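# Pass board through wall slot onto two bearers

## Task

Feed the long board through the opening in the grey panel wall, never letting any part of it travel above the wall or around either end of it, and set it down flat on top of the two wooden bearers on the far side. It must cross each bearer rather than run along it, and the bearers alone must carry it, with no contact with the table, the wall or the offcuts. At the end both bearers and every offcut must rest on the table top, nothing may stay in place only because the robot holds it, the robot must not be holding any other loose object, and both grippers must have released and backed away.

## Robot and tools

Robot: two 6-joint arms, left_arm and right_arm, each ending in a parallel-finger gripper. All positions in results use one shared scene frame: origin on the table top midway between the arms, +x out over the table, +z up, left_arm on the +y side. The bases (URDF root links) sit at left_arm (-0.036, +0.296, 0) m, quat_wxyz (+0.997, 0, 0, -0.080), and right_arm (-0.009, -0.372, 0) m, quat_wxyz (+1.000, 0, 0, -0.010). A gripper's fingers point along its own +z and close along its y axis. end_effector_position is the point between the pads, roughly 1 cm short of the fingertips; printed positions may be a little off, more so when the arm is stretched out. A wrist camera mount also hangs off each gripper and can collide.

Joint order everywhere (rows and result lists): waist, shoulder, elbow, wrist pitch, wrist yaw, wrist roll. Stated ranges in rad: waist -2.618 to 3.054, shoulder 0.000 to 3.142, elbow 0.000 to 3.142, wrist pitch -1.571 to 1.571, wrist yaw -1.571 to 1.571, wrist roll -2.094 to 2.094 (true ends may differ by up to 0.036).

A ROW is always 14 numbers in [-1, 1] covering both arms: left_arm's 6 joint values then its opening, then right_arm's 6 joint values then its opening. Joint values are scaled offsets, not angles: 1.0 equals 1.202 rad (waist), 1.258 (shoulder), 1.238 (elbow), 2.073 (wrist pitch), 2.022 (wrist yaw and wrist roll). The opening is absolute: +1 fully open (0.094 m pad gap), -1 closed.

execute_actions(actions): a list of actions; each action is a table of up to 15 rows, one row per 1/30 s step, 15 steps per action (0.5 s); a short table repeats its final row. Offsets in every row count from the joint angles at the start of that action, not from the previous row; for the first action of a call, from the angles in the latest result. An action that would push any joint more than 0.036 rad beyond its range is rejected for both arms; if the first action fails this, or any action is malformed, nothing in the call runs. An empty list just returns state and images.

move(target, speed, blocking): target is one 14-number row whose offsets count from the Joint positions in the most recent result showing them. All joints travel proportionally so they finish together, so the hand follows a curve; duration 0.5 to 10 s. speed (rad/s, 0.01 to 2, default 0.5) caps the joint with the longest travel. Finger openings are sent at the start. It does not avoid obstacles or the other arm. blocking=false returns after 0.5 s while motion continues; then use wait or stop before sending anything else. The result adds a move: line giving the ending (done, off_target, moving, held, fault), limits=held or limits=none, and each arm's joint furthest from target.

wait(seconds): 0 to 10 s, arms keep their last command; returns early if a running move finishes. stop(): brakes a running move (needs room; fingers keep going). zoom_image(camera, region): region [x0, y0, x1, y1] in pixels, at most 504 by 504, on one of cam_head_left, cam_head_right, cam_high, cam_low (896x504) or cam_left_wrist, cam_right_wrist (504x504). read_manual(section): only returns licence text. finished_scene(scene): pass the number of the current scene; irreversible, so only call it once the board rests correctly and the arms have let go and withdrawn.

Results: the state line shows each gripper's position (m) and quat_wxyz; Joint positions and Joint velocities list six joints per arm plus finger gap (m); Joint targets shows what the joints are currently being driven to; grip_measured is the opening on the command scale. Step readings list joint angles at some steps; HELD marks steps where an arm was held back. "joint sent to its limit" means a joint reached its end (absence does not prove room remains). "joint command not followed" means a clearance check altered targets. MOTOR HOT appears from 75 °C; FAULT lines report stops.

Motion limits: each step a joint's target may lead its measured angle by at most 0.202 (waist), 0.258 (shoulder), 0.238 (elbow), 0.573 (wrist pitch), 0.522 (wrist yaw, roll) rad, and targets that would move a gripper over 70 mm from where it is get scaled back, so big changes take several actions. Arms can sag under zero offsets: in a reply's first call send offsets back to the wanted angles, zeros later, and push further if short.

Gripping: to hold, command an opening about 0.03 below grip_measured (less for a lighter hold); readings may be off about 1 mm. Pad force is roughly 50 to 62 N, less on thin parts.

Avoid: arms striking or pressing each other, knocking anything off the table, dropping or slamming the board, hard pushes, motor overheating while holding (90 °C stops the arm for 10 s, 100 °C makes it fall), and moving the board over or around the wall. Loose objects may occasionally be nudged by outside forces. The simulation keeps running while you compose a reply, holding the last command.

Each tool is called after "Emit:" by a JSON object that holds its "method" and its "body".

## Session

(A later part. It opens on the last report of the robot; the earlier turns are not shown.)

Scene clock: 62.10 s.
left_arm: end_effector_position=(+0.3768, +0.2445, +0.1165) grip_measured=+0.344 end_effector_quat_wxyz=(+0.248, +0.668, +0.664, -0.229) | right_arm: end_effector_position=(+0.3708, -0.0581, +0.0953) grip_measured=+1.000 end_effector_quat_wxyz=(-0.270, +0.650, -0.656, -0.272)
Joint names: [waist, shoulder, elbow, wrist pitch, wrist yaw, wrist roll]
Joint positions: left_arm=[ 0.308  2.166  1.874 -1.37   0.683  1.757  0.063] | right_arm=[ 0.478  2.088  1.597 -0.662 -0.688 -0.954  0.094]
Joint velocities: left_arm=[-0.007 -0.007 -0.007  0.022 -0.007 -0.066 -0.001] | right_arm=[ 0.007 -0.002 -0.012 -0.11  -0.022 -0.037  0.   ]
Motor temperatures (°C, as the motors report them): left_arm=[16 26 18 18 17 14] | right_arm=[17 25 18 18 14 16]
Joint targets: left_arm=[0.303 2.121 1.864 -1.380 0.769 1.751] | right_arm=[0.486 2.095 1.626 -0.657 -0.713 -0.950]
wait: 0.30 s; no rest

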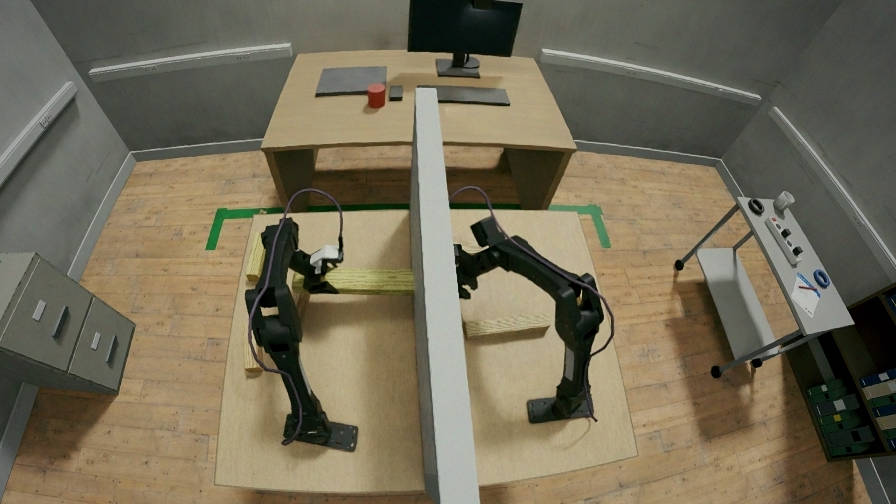

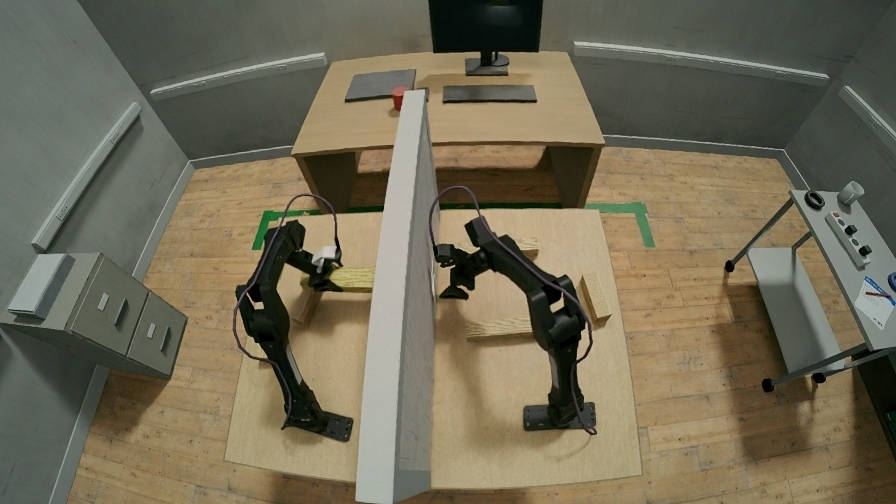

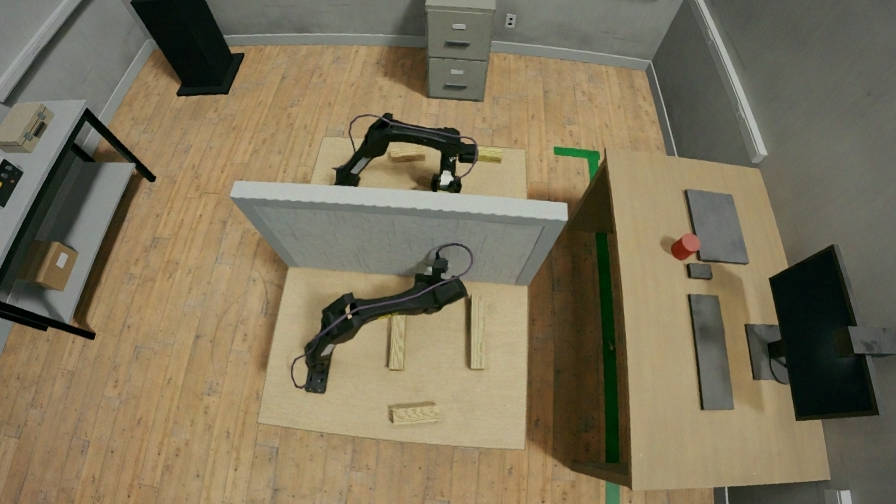

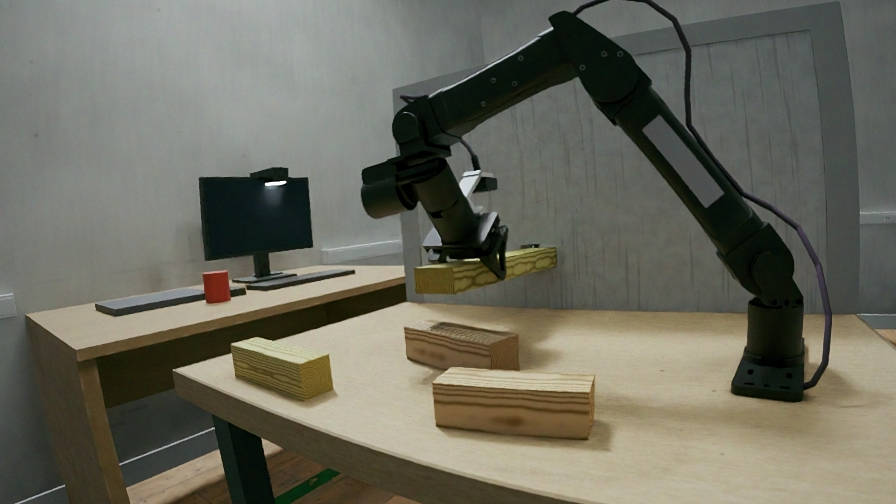

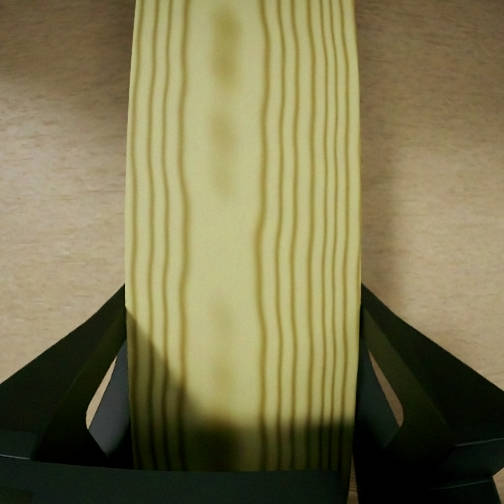

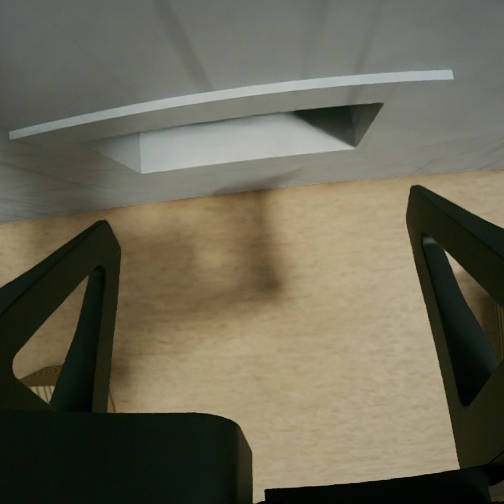

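Emit:
{"method": "execute_actions", "body": {"actions": [[[-0.01165,-0.04452,-0.02100,-0.00429,0.04248,-0.00297,0.1,0.0067,0.0056,0.0234,0.0024,-0.0126,0.002,1],[-0.01165,-0.04452,-0.02100,-0.00248,0.04268,-0.00508,0.1,0.0067,0.0056,0.0234,0.0024,-0.0126,0.002,1],[-0.01166,-0.04452,-0.02100,-0.00024,0.04288,-0.00766,0.1,0.0067,0.0056,0.0234,0.0024,-0.0126,0.002,1],[-0.01527,-0.04491,-0.02100,0.00241,0.04313,-0.01070,0.1,0.0067,0.0056,0.0234,0.0024,-0.0126,0.002,1],[-0.01951,-0.04571,-0.02100,0.00548,0.04342,-0.01422,0.1,0.0067,0.0056,0.0234,0.0024,-0.0126,0.002,1],[-0.02435,-0.04743,-0.02249,0.00895,0.04372,-0.01821,0.1,0.0067,0.0056,0.0234,0.0024,-0.0126,0.002,1],[-0.02920,-0.04965,-0.02592,0.01283,0.04407,-0.02267,0.1,0.0067,0.0056,0.0234,0.0024,-0.0126,0.002,1],[-0.03345,-0.05154,-0.02895,0.01711,0.04436,-0.02760,0.1,0.0067,0.0056,0.0234,0.0024,-0.0126,0.002,1],[-0.03771,-0.05339,-0.03192,0.02001,0.04461,-0.03087,0.1,0.0067,0.0056,0.0234,0.0024,-0.0126,0.002,1],[-0.04198,-0.05521,-0.03482,0.02290,0.04481,-0.03414,0.1,0.0067,0.0056,0.0234,0.0024,-0.0126,0.002,1],[-0.04626,-0.05699,-0.03767,0.02579,0.04496,-0.03742,0.1,0.0067,0.0056,0.0234,0.0024,-0.0126,0.002,1],[-0.05053,-0.05872,-0.04044,0.02867,0.04515,-0.04071,0.1,0.0067,0.0056,0.0234,0.0024,-0.0126,0.002,1],[-0.05482,-0.06041,-0.04315,0.03153,0.04530,-0.04400,0.1,0.0067,0.0056,0.0234,0.0024,-0.0126,0.002,1],[-0.05911,-0.06207,-0.04579,0.03439,0.04545,-0.04730,0.1,0.0067,0.0056,0.0234,0.0024,-0.0126,0.002,1],[-0.06340,-0.06368,-0.04838,0.03725,0.04560,-0.05060,0.1,0.0067,0.0056,0.0234,0.0024,-0.0126,0.002,1]],[[-0.02134,-0.03833,-0.01716,0.01031,0.04322,-0.01815,0.1,0.0067,0.0056,0.0234,0.0024,-0.0126,0.002,1],[-0.02565,-0.03986,-0.01961,0.01314,0.04337,-0.02146,0.1,0.0067,0.0056,0.0234,0.0024,-0.0126,0.002,1],[-0.02997,-0.04136,-0.02200,0.01597,0.04347,-0.02479,0.1,0.0067,0.0056,0.0234,0.0024,-0.0126,0.002,1],[-0.03429,-0.04281,-0.02432,0.01878,0.04357,-0.02812,0.1,0.0067,0.0056,0.0234,0.0024,-0.0126,0.002,1],[-0.03814,-0.04447,-0.02640,0.02158,0.04367,-0.03145,0.1,0.0067,0.0056,0.0234,0.0024,-0.0126,0.002,1],[-0.04103,-0.04579,-0.02799,0.02438,0.04377,-0.03480,0.1,0.0067,0.0056,0.0234,0.0024,-0.0126,0.002,1],[-0.04344,-0.04694,-0.02931,0.02586,0.04377,-0.03643,0.1,0.0067,0.0056,0.0234,0.0024,-0.0126,0.002,1],[-0.04537,-0.04793,-0.03037,0.02701,0.04377,-0.03770,0.1,0.0067,0.0056,0.0234,0.0024,-0.0126,0.002,1],[-0.04682,-0.04877,-0.03119,0.02786,0.04377,-0.03860,0.1,0.0067,0.0056,0.0234,0.0024,-0.0126,0.002,1],[-0.0476,-0.04932,-0.03176,0.02840,0.04377,-0.03911,0.1,0.0067,0.0056,0.0234,0.0024,-0.0126,0.002,1],[-0.0478,-0.04971,-0.03194,0.02863,0.04377,-0.03926,0.1,0.0067,0.0056,0.0234,0.0024,-0.0126,0.002,1],[-0.0478,-0.05011,-0.03194,0.02855,0.04377,-0.03904,0.1,0.0067,0.0056,0.0234,0.0024,-0.0126,0.002,1],[-0.0476,-0.05048,-0.03194,0.02817,0.04377,-0.03844,0.1,0.0067,0.0056,0.0234,0.0024,-0.0126,0.002,1],[-0.0473,-0.05087,-0.03194,0.02747,0.04377,-0.03747,0.1,0.0067,0.0056,0.0234,0.0024,-0.0126,0.002,1],[-0.0473,-0.05087,-0.03194,0.02646,0.04377,-0.03613,0.1,0.0067,0.0056,0.0234,0.0024,-0.0126,0.002,1]]]}}

Emit:
{"method": "wait", "body": {"seconds": 0.2}}

Emit:
{"method": "zoom_image", "body": {"camera": "cam_low", "region": [495, 230, 575, 280]}}

Scene clock: 69.63 s.
left_arm: end_effector_position=(+0.3762, +0.1977, +0.1170) grip_measured=+0.344 end_effector_quat_wxyz=(+0.249, +0.670, +0.661, -0.229) | right_arm: end_effector_position=(+0.3708, -0.0581, +0.0953) grip_measured=+1.000 end_effector_quat_wxyz=(-0.270, +0.650, -0.656, -0.272)
Joint names: [waist, shoulder, elbow, wrist pitch, wrist yaw, wrist roll]
Joint positions: left_arm=[ 0.195  2.117  1.8   -1.253  0.69   1.619  0.063] | right_arm=[ 0.478  2.088  1.597 -0.662 -0.688 -0.954  0.094]
Joint velocities: left_arm=[ 0.022 -0.022 -0.007 -0.022  0.051 -0.095  0.   ] | right_arm=[ 0.007  0.002  0.002 -0.037  0.037  0.007  0.   ]
Motor temperatures (°C, as the motors report them): left_arm=[16 27 17 18 17 14] | right_arm=[17 26 19 18 14 16]
Joint targets: left_arm=[0.191 2.071 1.790 -1.254 0.775 1.614] | right_arm=[0.486 2.095 1.626 -0.657 -0.713 -0.950]
Step readings (joint positions; steps 1 to 15: 1st action; 16 to 30: 2nd action):
0: left_arm=[0.308 2.166 1.874 -1.369 0.683 1.756] | right_arm=[0.478 2.088 1.597 -0.662 -0.688 -0.954]
1: left_arm=[0.308 2.165 1.871 -1.367 0.684 1.756] | right_arm=[0.478 2.088 1.597 -0.662 -0.688 -0.954]
2: left_arm=[0.307 2.162 1.866 -1.364 0.684 1.755] | right_arm=[0.478 2.088 1.597 -0.662 -0.688 -0.954]
4: left_arm=[0.305 2.158 1.860 -1.364 0.684 1.751] | right_arm=[0.478 2.088 1.597 -0.662 -0.688 -0.954]
8: left_arm=[0.291 2.151 1.854 -1.348 0.684 1.732] | right_arm=[0.478 2.088 1.597 -0.662 -0.688 -0.954]
15: left_arm=[0.248 2.135 1.830 -1.309 0.687 1.687] | right_arm=[0.478 2.088 1.597 -0.662 -0.688 -0.954]
16: left_arm=[0.242 2.133 1.826 -1.303 0.687 1.680] | right_arm=[0.478 2.088 1.597 -0.662 -0.688 -0.954]
17: left_arm=[0.236 2.131 1.823 -1.297 0.688 1.673] | right_arm=[0.478 2.088 1.597 -0.662 -0.688 -0.954]
19: left_arm=[0.225 2.129 1.816 -1.284 0.688 1.659] | right_arm=[0.478 2.088 1.597 -0.662 -0.688 -0.954]
23: left_arm=[0.206 2.124 1.805 -1.264 0.690 1.635] | right_arm=[0.478 2.088 1.597 -0.662 -0.688 -0.954]
30: Joint positions above

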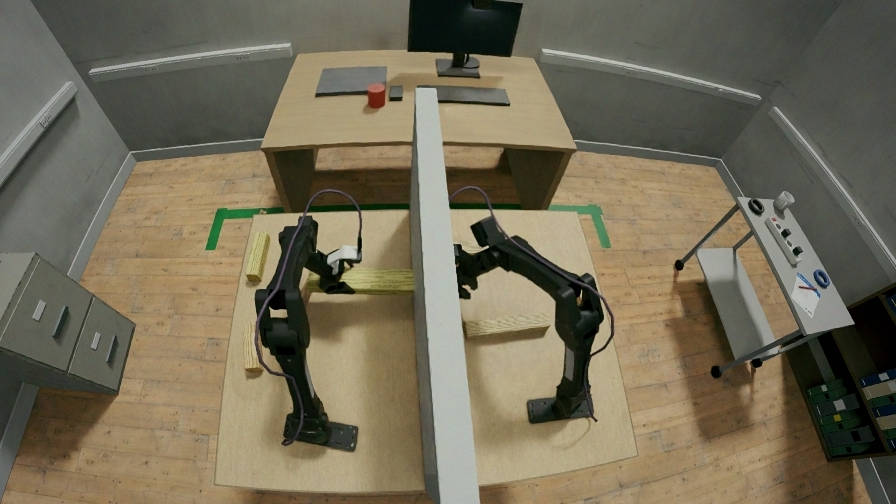

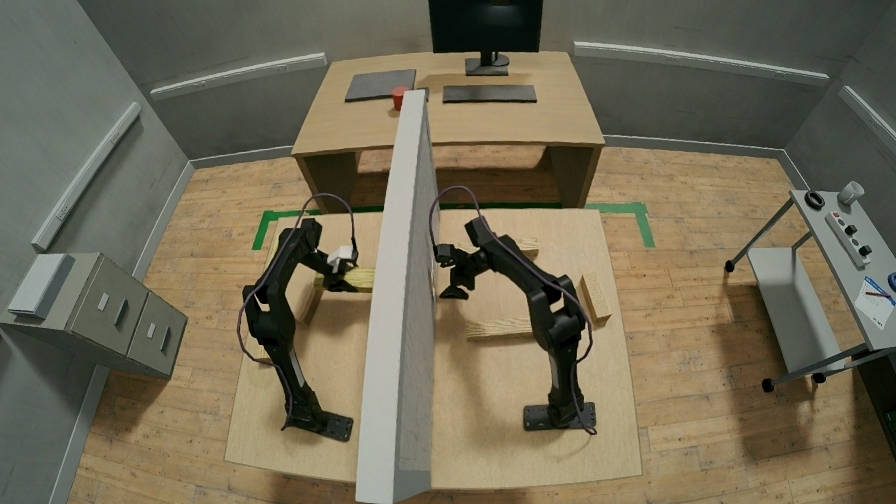

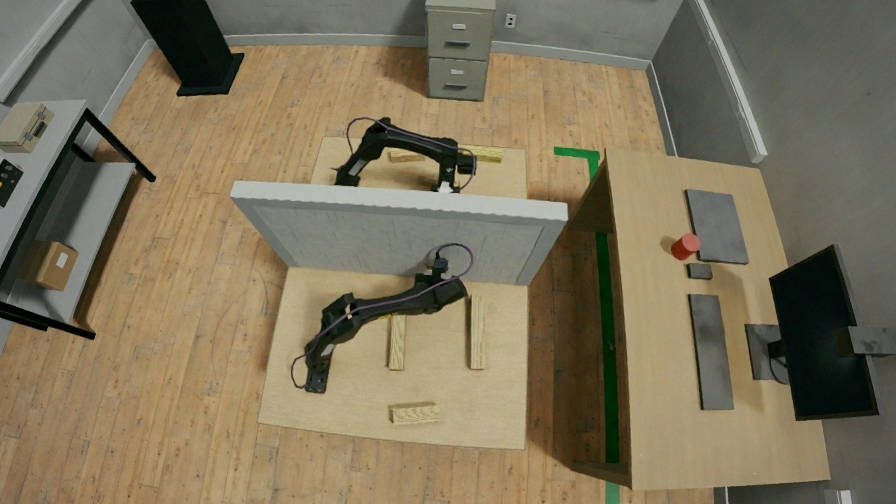

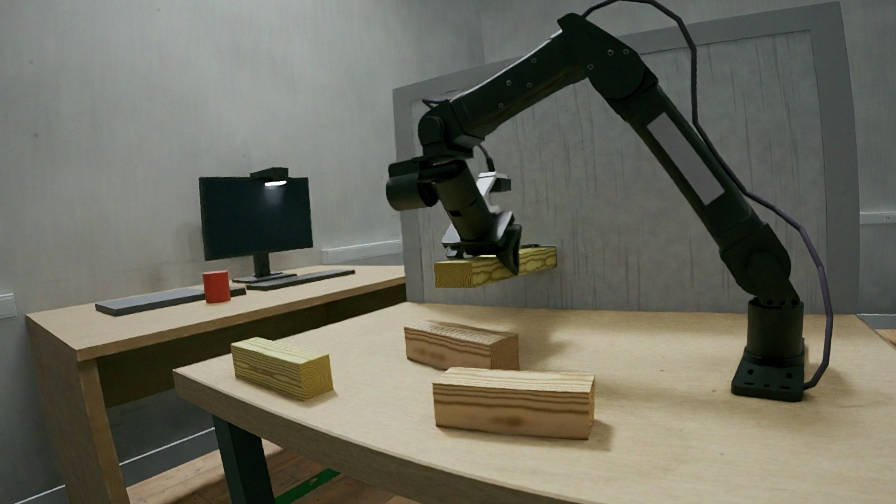

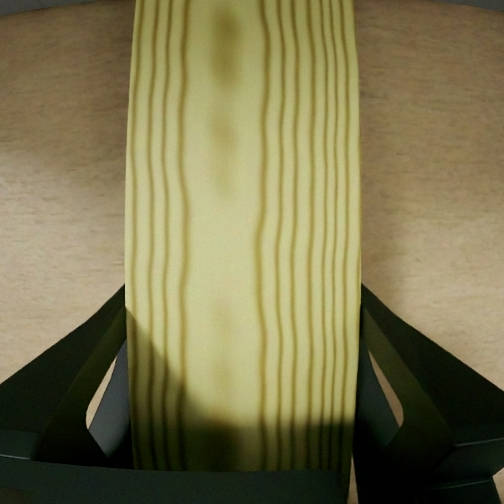

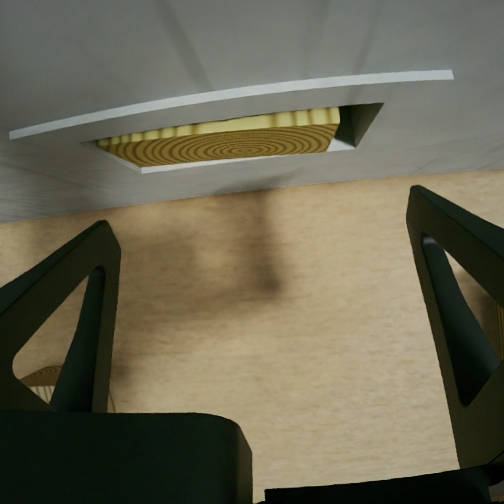

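Scene clock: 69.83 s.
left_arm: end_effector_position=(+0.3763, +0.1977, +0.1173) grip_measured=+0.344 end_effector_quat_wxyz=(+0.249, +0.670, +0.661, -0.228) | right_arm: end_effector_position=(+0.3708, -0.0581, +0.0953) grip_measured=+1.000 end_effector_quat_wxyz=(-0.270, +0.650, -0.656, -0.272)
Joint names: [waist, shoulder, elbow, wrist pitch, wrist yaw, wrist roll]
Joint positions: left_arm=[ 0.195  2.117  1.8   -1.253  0.69   1.619  0.063] | right_arm=[ 0.478  2.088  1.597 -0.662 -0.688 -0.954  0.094]
Joint velocities: left_arm=[-0.002  0.002  0.002  0.066  0.022  0.007  0.   ] | right_arm=[-0.012  0.002 -0.007  0.007  0.007 -0.037  0.   ]
Motor temperatures (°C, as the motors report them): left_arm=[16 27 17 18 17 14] | right_arm=[17 26 19 18 14 16]
Joint targets: left_arm=[0.191 2.071 1.790 -1.254 0.775 1.614] | right_arm=[0.486 2.095 1.626 -0.657 -0.713 -0.950]
wait: 0.20 s; at rest by 0.17 s

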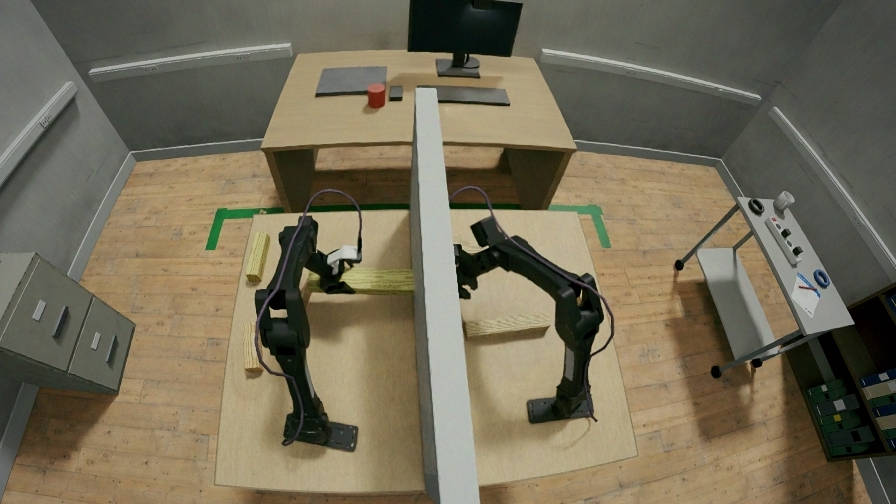

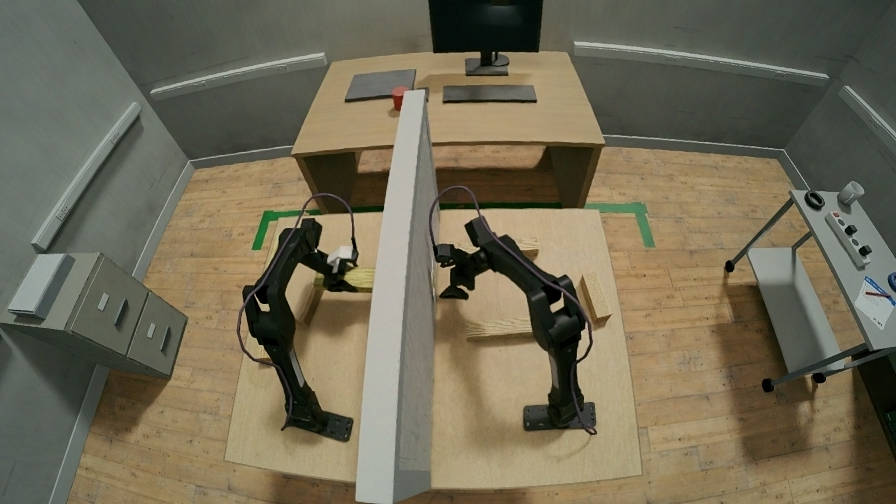

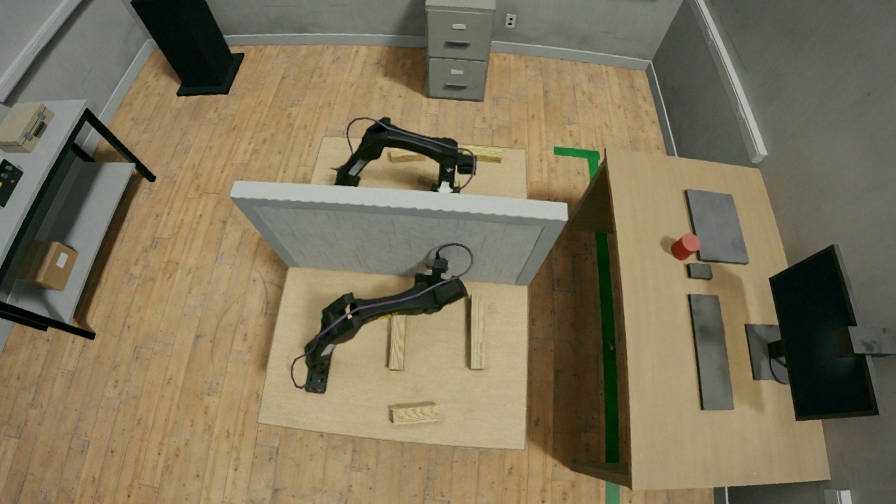

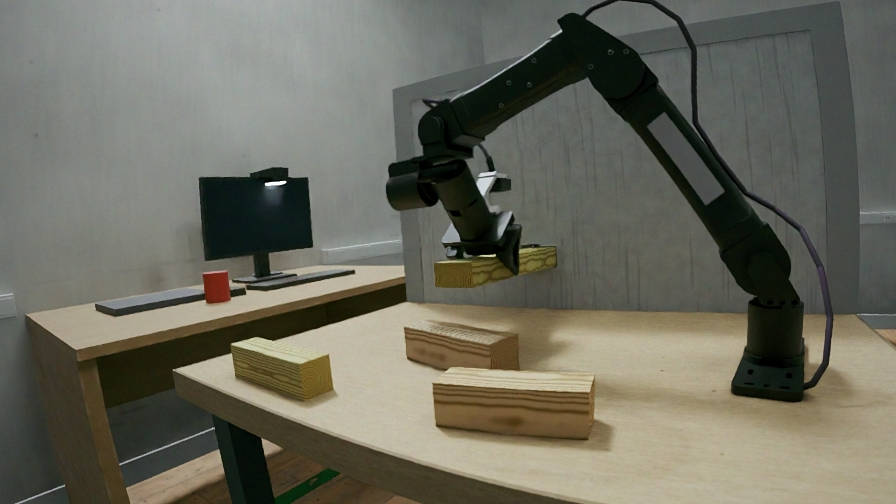

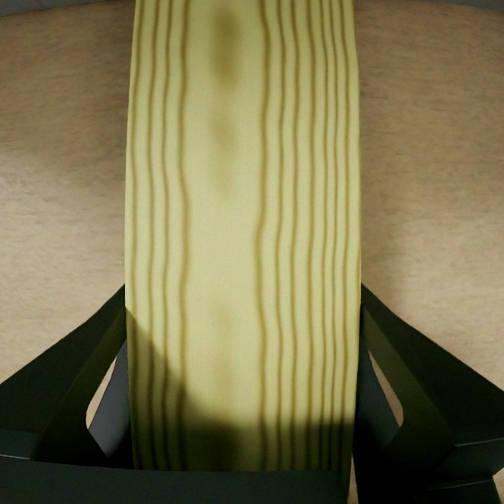

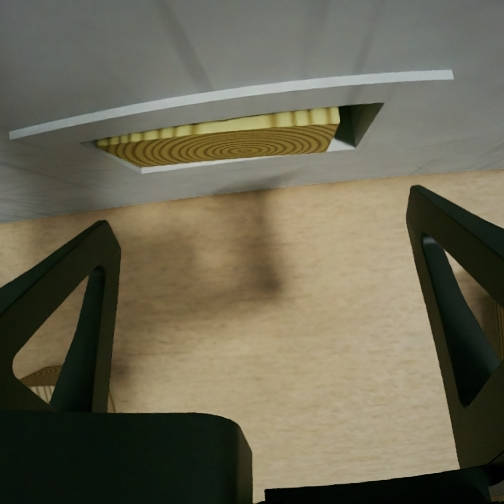

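Region (495, 230, 575, 280) of cam_low's 896x504 image, scaled by 6.300, with more detail than that image has; it fills the top 315 rows of this view, and the rest is white.

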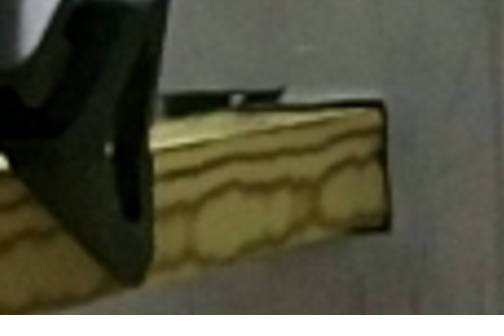

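Emit:
{"method": "execute_actions", "body": {"actions": [[[-0.01248,-0.03975,-0.00808,-0.00029,0.04204,-0.00702,0.1,0.0067,0.0056,0.0234,0.0024,-0.0126,0.002,1],[-0.01331,-0.04452,-0.00969,0.00196,0.04095,-0.01017,0.1,0.0067,0.0056,0.0234,0.0024,-0.0126,0.002,1],[-0.01691,-0.04452,-0.01131,0.00466,0.03981,-0.01396,0.1,0.0067,0.0056,0.0234,0.0024,-0.0126,0.002,1],[-0.02250,-0.04213,-0.01292,0.00791,0.03872,-0.01837,0.1,0.0067,0.0056,0.0234,0.0024,-0.0126,0.002,1],[-0.02800,-0.04213,-0.01373,0.01161,0.03759,-0.02342,0.1,0.0067,0.0056,0.0234,0.0024,-0.0126,0.002,1],[-0.03399,-0.04253,-0.01454,0.01584,0.03650,-0.02909,0.1,0.0067,0.0056,0.0234,0.0024,-0.0126,0.002,1],[-0.03842,-0.04318,-0.02100,0.02048,0.03536,-0.03538,0.1,0.0067,0.0056,0.0234,0.0024,-0.0126,0.002,1],[-0.04244,-0.04464,-0.01777,0.02558,0.03427,-0.04228,0.1,0.0067,0.0056,0.0234,0.0024,-0.0126,0.002,1],[-0.04645,-0.04604,-0.01737,0.02902,0.03314,-0.04669,0.1,0.0067,0.0056,0.0234,0.0024,-0.0126,0.002,1],[-0.05103,-0.04736,-0.01776,0.03243,0.03284,-0.05109,0.1,0.0067,0.0056,0.0234,0.0024,-0.0126,0.002,1],[-0.05646,-0.04862,-0.01959,0.03582,0.03269,-0.05549,0.1,0.0067,0.0056,0.0234,0.0024,-0.0126,0.002,1],[-0.06219,-0.04981,-0.02132,0.03918,0.03259,-0.05988,0.1,0.0067,0.0056,0.0234,0.0024,-0.0126,0.002,1],[-0.06790,-0.05093,-0.02294,0.04252,0.03239,-0.06427,0.1,0.0067,0.0056,0.0234,0.0024,-0.0126,0.002,1],[-0.07361,-0.05198,-0.02446,0.04584,0.03225,-0.06864,0.1,0.0067,0.0056,0.0234,0.0024,-0.0126,0.002,1],[-0.07932,-0.05297,-0.02588,0.04913,0.03205,-0.07302,0.1,0.0067,0.0056,0.0234,0.0024,-0.0126,0.002,1]],[[-0.02171,-0.03986,-0.01203,0.01709,0.03185,-0.02439,0.1,0.0067,0.0056,0.0234,0.0024,-0.0126,0.002,1],[-0.02741,-0.04071,-0.01324,0.02033,0.03160,-0.02875,0.1,0.0067,0.0056,0.0234,0.0024,-0.0126,0.002,1],[-0.03310,-0.04148,-0.01435,0.02355,0.03135,-0.03311,0.1,0.0067,0.0056,0.0234,0.0024,-0.0126,0.002,1],[-0.03879,-0.04219,-0.01536,0.02674,0.03106,-0.03746,0.1,0.0067,0.0056,0.0234,0.0024,-0.0126,0.002,1],[-0.04384,-0.04282,-0.01628,0.02991,0.03076,-0.04180,0.1,0.0067,0.0056,0.0234,0.0024,-0.0126,0.002,1],[-0.04773,-0.04332,-0.01700,0.03306,0.03046,-0.04614,0.1,0.0067,0.0056,0.0234,0.0024,-0.0126,0.002,1],[-0.05151,-0.04340,-0.01750,0.03474,0.03032,-0.04809,0.1,0.0067,0.0056,0.0234,0.0024,-0.0126,0.002,1],[-0.05466,-0.04340,-0.01789,0.03600,0.03012,-0.04955,0.1,0.0067,0.0056,0.0234,0.0024,-0.0126,0.002,1],[-0.05718,-0.04340,-0.01817,0.03694,0.03012,-0.05053,0.1,0.0067,0.0056,0.0234,0.0024,-0.0126,0.002,1],[-0.05908,-0.04340,-0.01850,0.03757,0.03012,-0.05104,0.1,0.0067,0.0056,0.0234,0.0024,-0.0126,0.002,1],[-0.06033,-0.04340,-0.01850,0.03780,0.03012,-0.05107,0.1,0.0067,0.0056,0.0234,0.0024,-0.0126,0.002,1],[-0.06064,-0.04340,-0.01850,0.03771,0.03012,-0.05061,0.1,0.0067,0.0056,0.0234,0.0024,-0.0126,0.002,1],[-0.06064,-0.04340,-0.01850,0.03730,0.03012,-0.04967,0.1,0.0067,0.0056,0.0234,0.0024,-0.0126,0.002,1],[-0.06064,-0.04340,-0.01850,0.03649,0.03022,-0.04825,0.1,0.0067,0.0056,0.0234,0.0024,-0.0126,0.002,1],[-0.06064,-0.04340,-0.01850,0.03535,0.03032,-0.04635,0.1,0.0067,0.0056,0.0234,0.0024,-0.0126,0.002,1]]]}}

Emit:
{"method": "wait", "body": {"seconds": 0.2}}

Emit:
{"method": "zoom_image", "body": {"camera": "cam_low", "region": [495, 230, 575, 280]}}

Emit:
{"method": "zoom_image", "body": {"camera": "cam_head_right", "region": [400, 220, 540, 330]}}

Scene clock: 75.63 s.
left_arm: end_effector_position=(+0.3763, +0.1377, +0.1184) grip_measured=+0.344 end_effector_quat_wxyz=(+0.248, +0.668, +0.662, -0.230) | right_arm: end_effector_position=(+0.3708, -0.0581, +0.0953) grip_measured=+1.000 end_effector_quat_wxyz=(-0.270, +0.650, -0.656, -0.272)
Joint names: [waist, shoulder, elbow, wrist pitch, wrist yaw, wrist roll]
Joint positions: left_arm=[ 0.049  2.092  1.764 -1.124  0.682  1.426  0.063] | right_arm=[ 0.478  2.088  1.597 -0.662 -0.688 -0.954  0.094]
Joint velocities: left_arm=[-0.002  0.022 -0.007 -0.066 -0.081 -0.051 -0.001] | right_arm=[ 0.002  0.002  0.012  0.022 -0.022  0.007  0.   ]
Motor temperatures (°C, as the motors report them): left_arm=[16 27 17 18 17 14] | right_arm=[17 26 19 18 14 16]
Joint targets: left_arm=[0.046 2.045 1.757 -1.110 0.748 1.420] | right_arm=[0.486 2.095 1.626 -0.657 -0.713 -0.950]
Step readings (joint positions; steps 1 to 15: 1st action; 16 to 30: 2nd action):
0: left_arm=[0.195 2.117 1.800 -1.253 0.690 1.619] | right_arm=[0.478 2.088 1.597 -0.662 -0.688 -0.954]
1: left_arm=[0.195 2.117 1.800 -1.253 0.690 1.618] | right_arm=[0.478 2.088 1.597 -0.662 -0.688 -0.954]
2: left_arm=[0.194 2.117 1.800 -1.252 0.690 1.615] | right_arm=[0.478 2.088 1.597 -0.662 -0.688 -0.954]
4: left_arm=[0.190 2.117 1.800 -1.249 0.690 1.607] | right_arm=[0.478 2.088 1.597 -0.662 -0.688 -0.954]
8: left_arm=[0.168 2.113 1.792 -1.226 0.689 1.577] | right_arm=[0.478 2.088 1.597 -0.662 -0.688 -0.954]
15: left_arm=[0.118 2.099 1.780 -1.184 0.687 1.514] | right_arm=[0.478 2.088 1.597 -0.662 -0.688 -0.954]
16: left_arm=[0.112 2.098 1.778 -1.177 0.686 1.505] | right_arm=[0.478 2.088 1.597 -0.662 -0.688 -0.954]
17: left_arm=[0.106 2.096 1.776 -1.171 0.686 1.497] | right_arm=[0.478 2.088 1.597 -0.662 -0.688 -0.954]
19: left_arm=[0.092 2.093 1.773 -1.160 0.684 1.479] | right_arm=[0.478 2.088 1.597 -0.662 -0.688 -0.954]
23: left_arm=[0.067 2.092 1.767 -1.139 0.683 1.447] | right_arm=[0.478 2.088 1.597 -0.662 -0.688 -0.954]
30: Joint positions above

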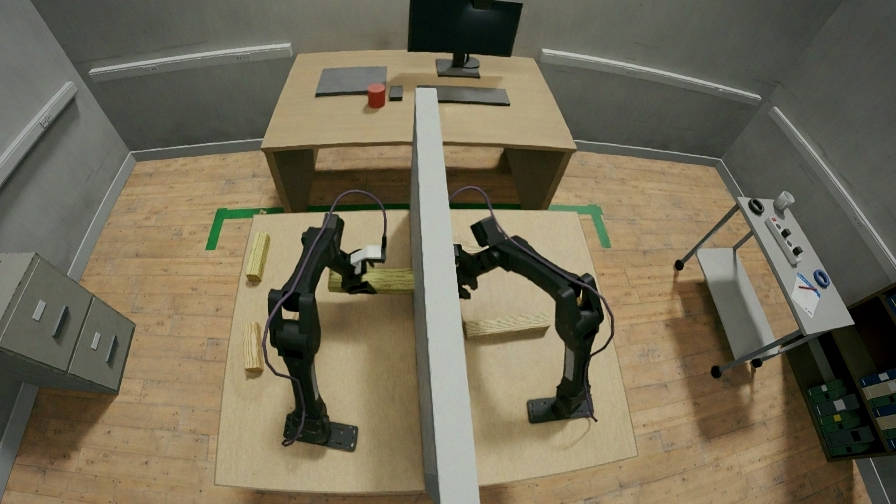

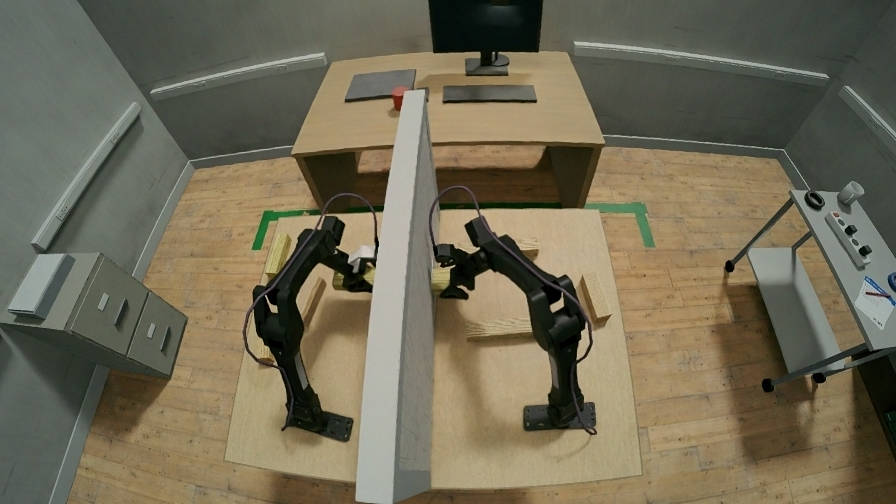

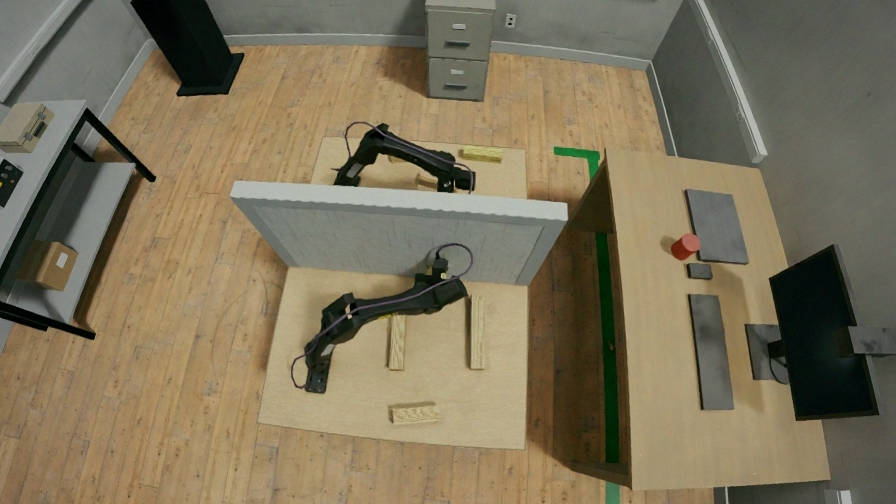

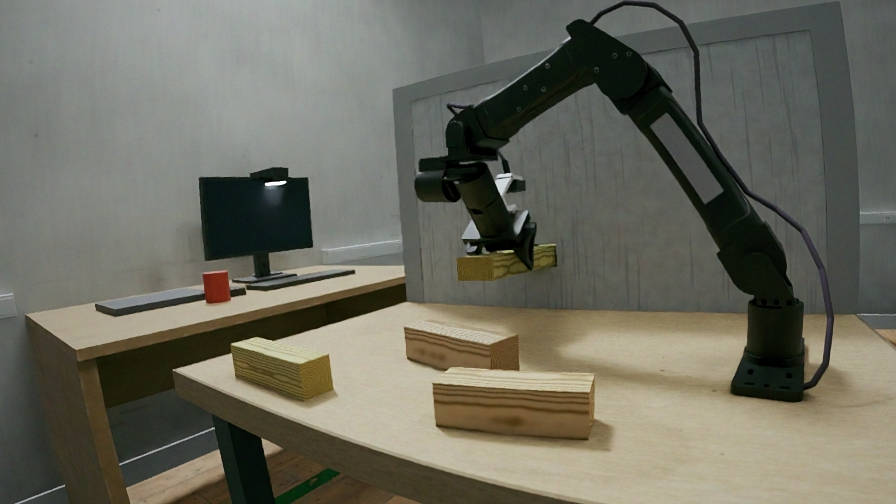

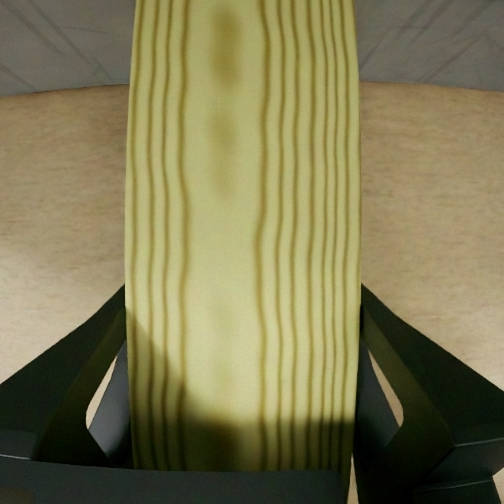

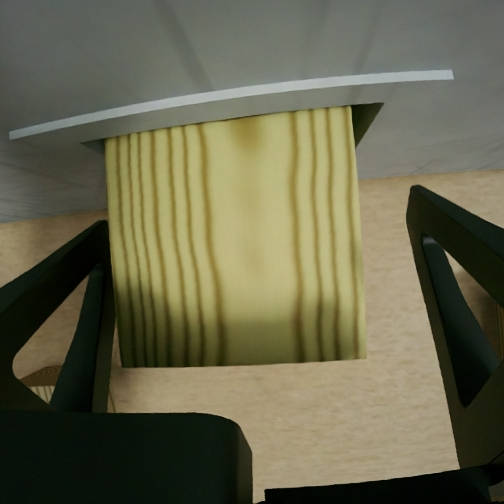

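Scene clock: 75.83 s.
left_arm: end_effector_position=(+0.3765, +0.1380, +0.1182) grip_measured=+0.344 end_effector_quat_wxyz=(+0.248, +0.668, +0.663, -0.229) | right_arm: end_effector_position=(+0.3708, -0.0581, +0.0953) grip_measured=+1.000 end_effector_quat_wxyz=(-0.270, +0.650, -0.656, -0.272)
Joint names: [waist, shoulder, elbow, wrist pitch, wrist yaw, wrist roll]
Joint positions: left_arm=[ 0.049  2.092  1.764 -1.123  0.68   1.425  0.063] | right_arm=[ 0.478  2.088  1.597 -0.662 -0.688 -0.954  0.094]
Joint velocities: left_arm=[ 0.007  0.012 -0.007  0.066 -0.022  0.051  0.   ] | right_arm=[ 0.007 -0.007 -0.007 -0.022 -0.051 -0.007  0.   ]
Motor temperatures (°C, as the motors report them): left_arm=[16 27 17 18 17 14] | right_arm=[17 26 19 18 14 16]
Joint targets: left_arm=[0.046 2.045 1.757 -1.110 0.748 1.420] | right_arm=[0.486 2.095 1.626 -0.657 -0.713 -0.950]
wait: 0.20 s; no rest

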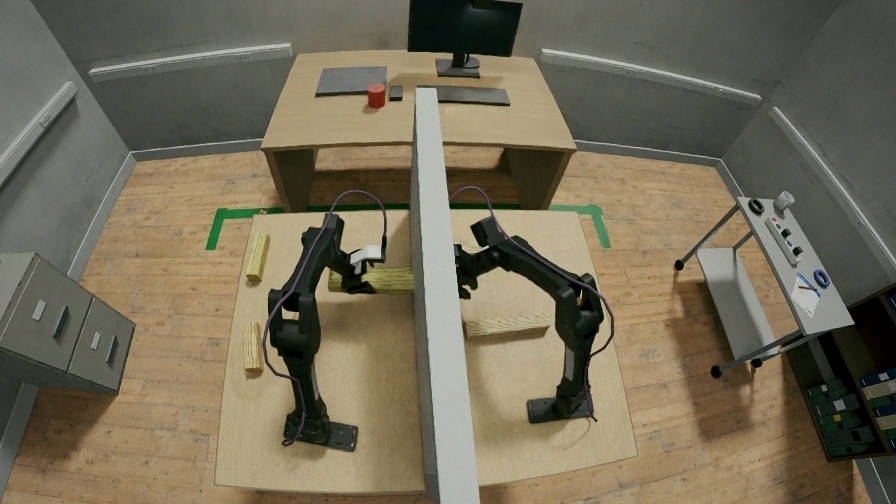

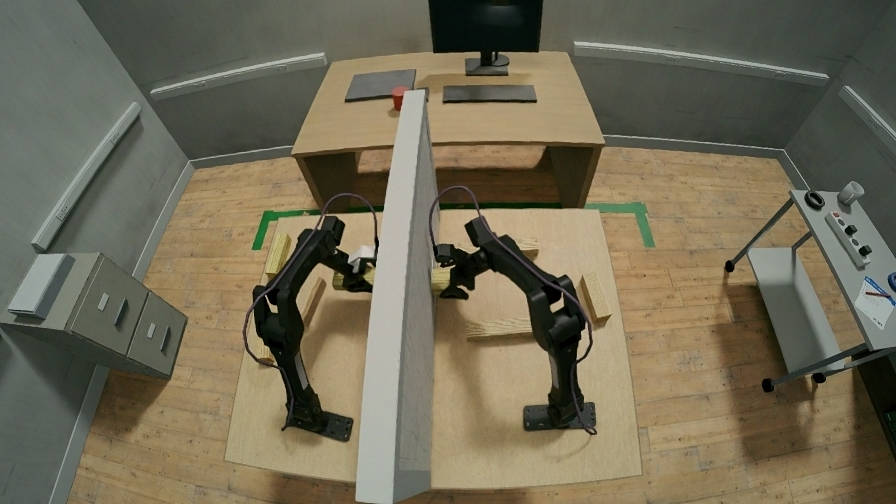

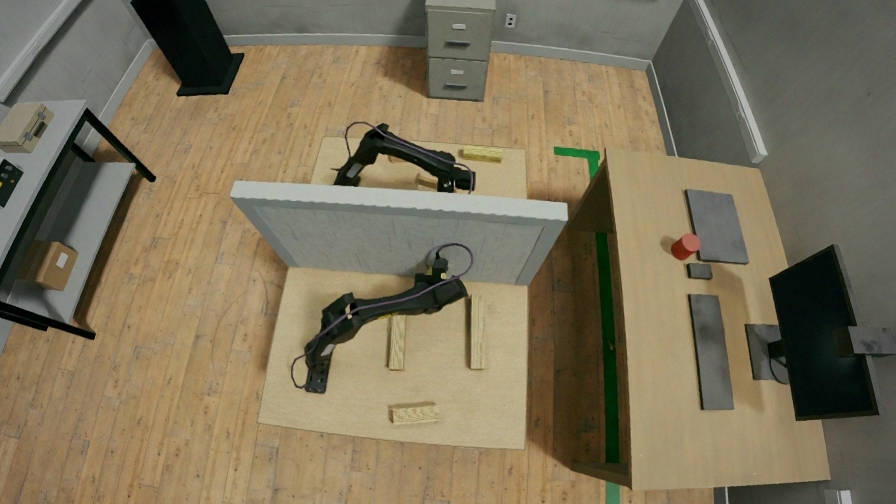

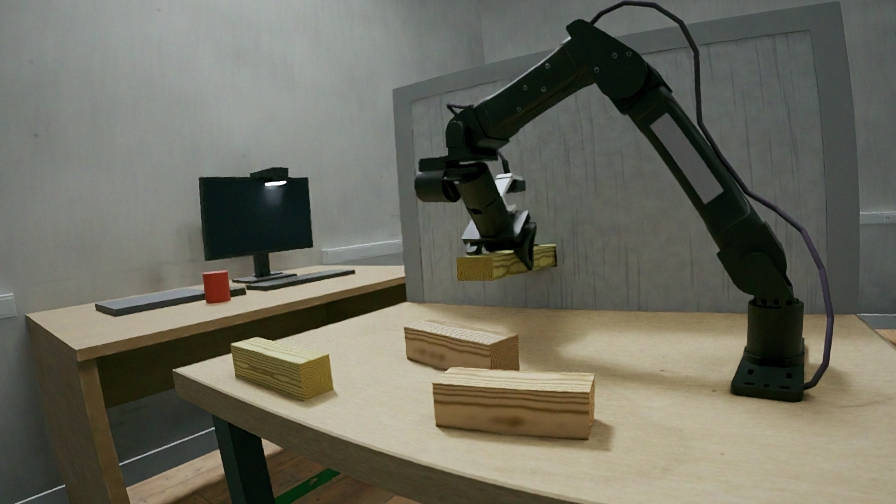

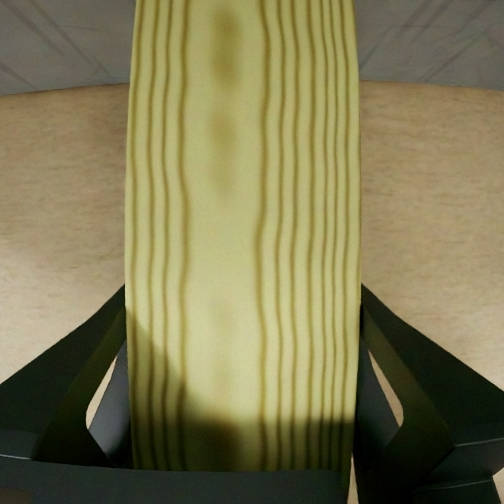

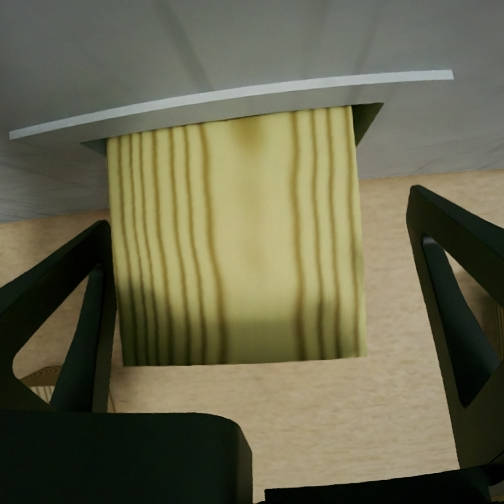

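Region (495, 230, 575, 280) of cam_low's 896x504 image, scaled by 6.300, with more detail than that image has; it fills the top 315 rows of this view, and the rest is white.

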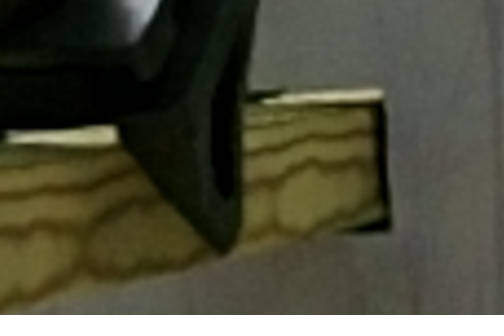

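Region (400, 220, 540, 330) of cam_head_right's 896x504 image, scaled by 3.600, with more detail than that image has; it fills the top 396 rows of this view, and the rest is white.

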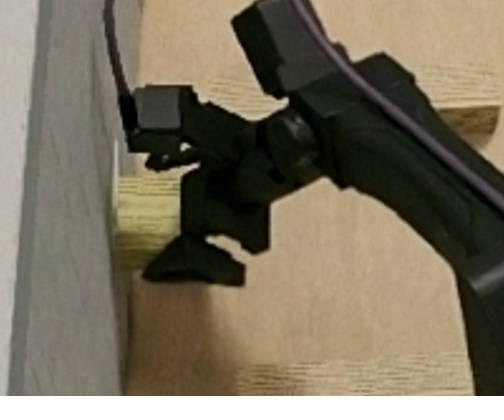

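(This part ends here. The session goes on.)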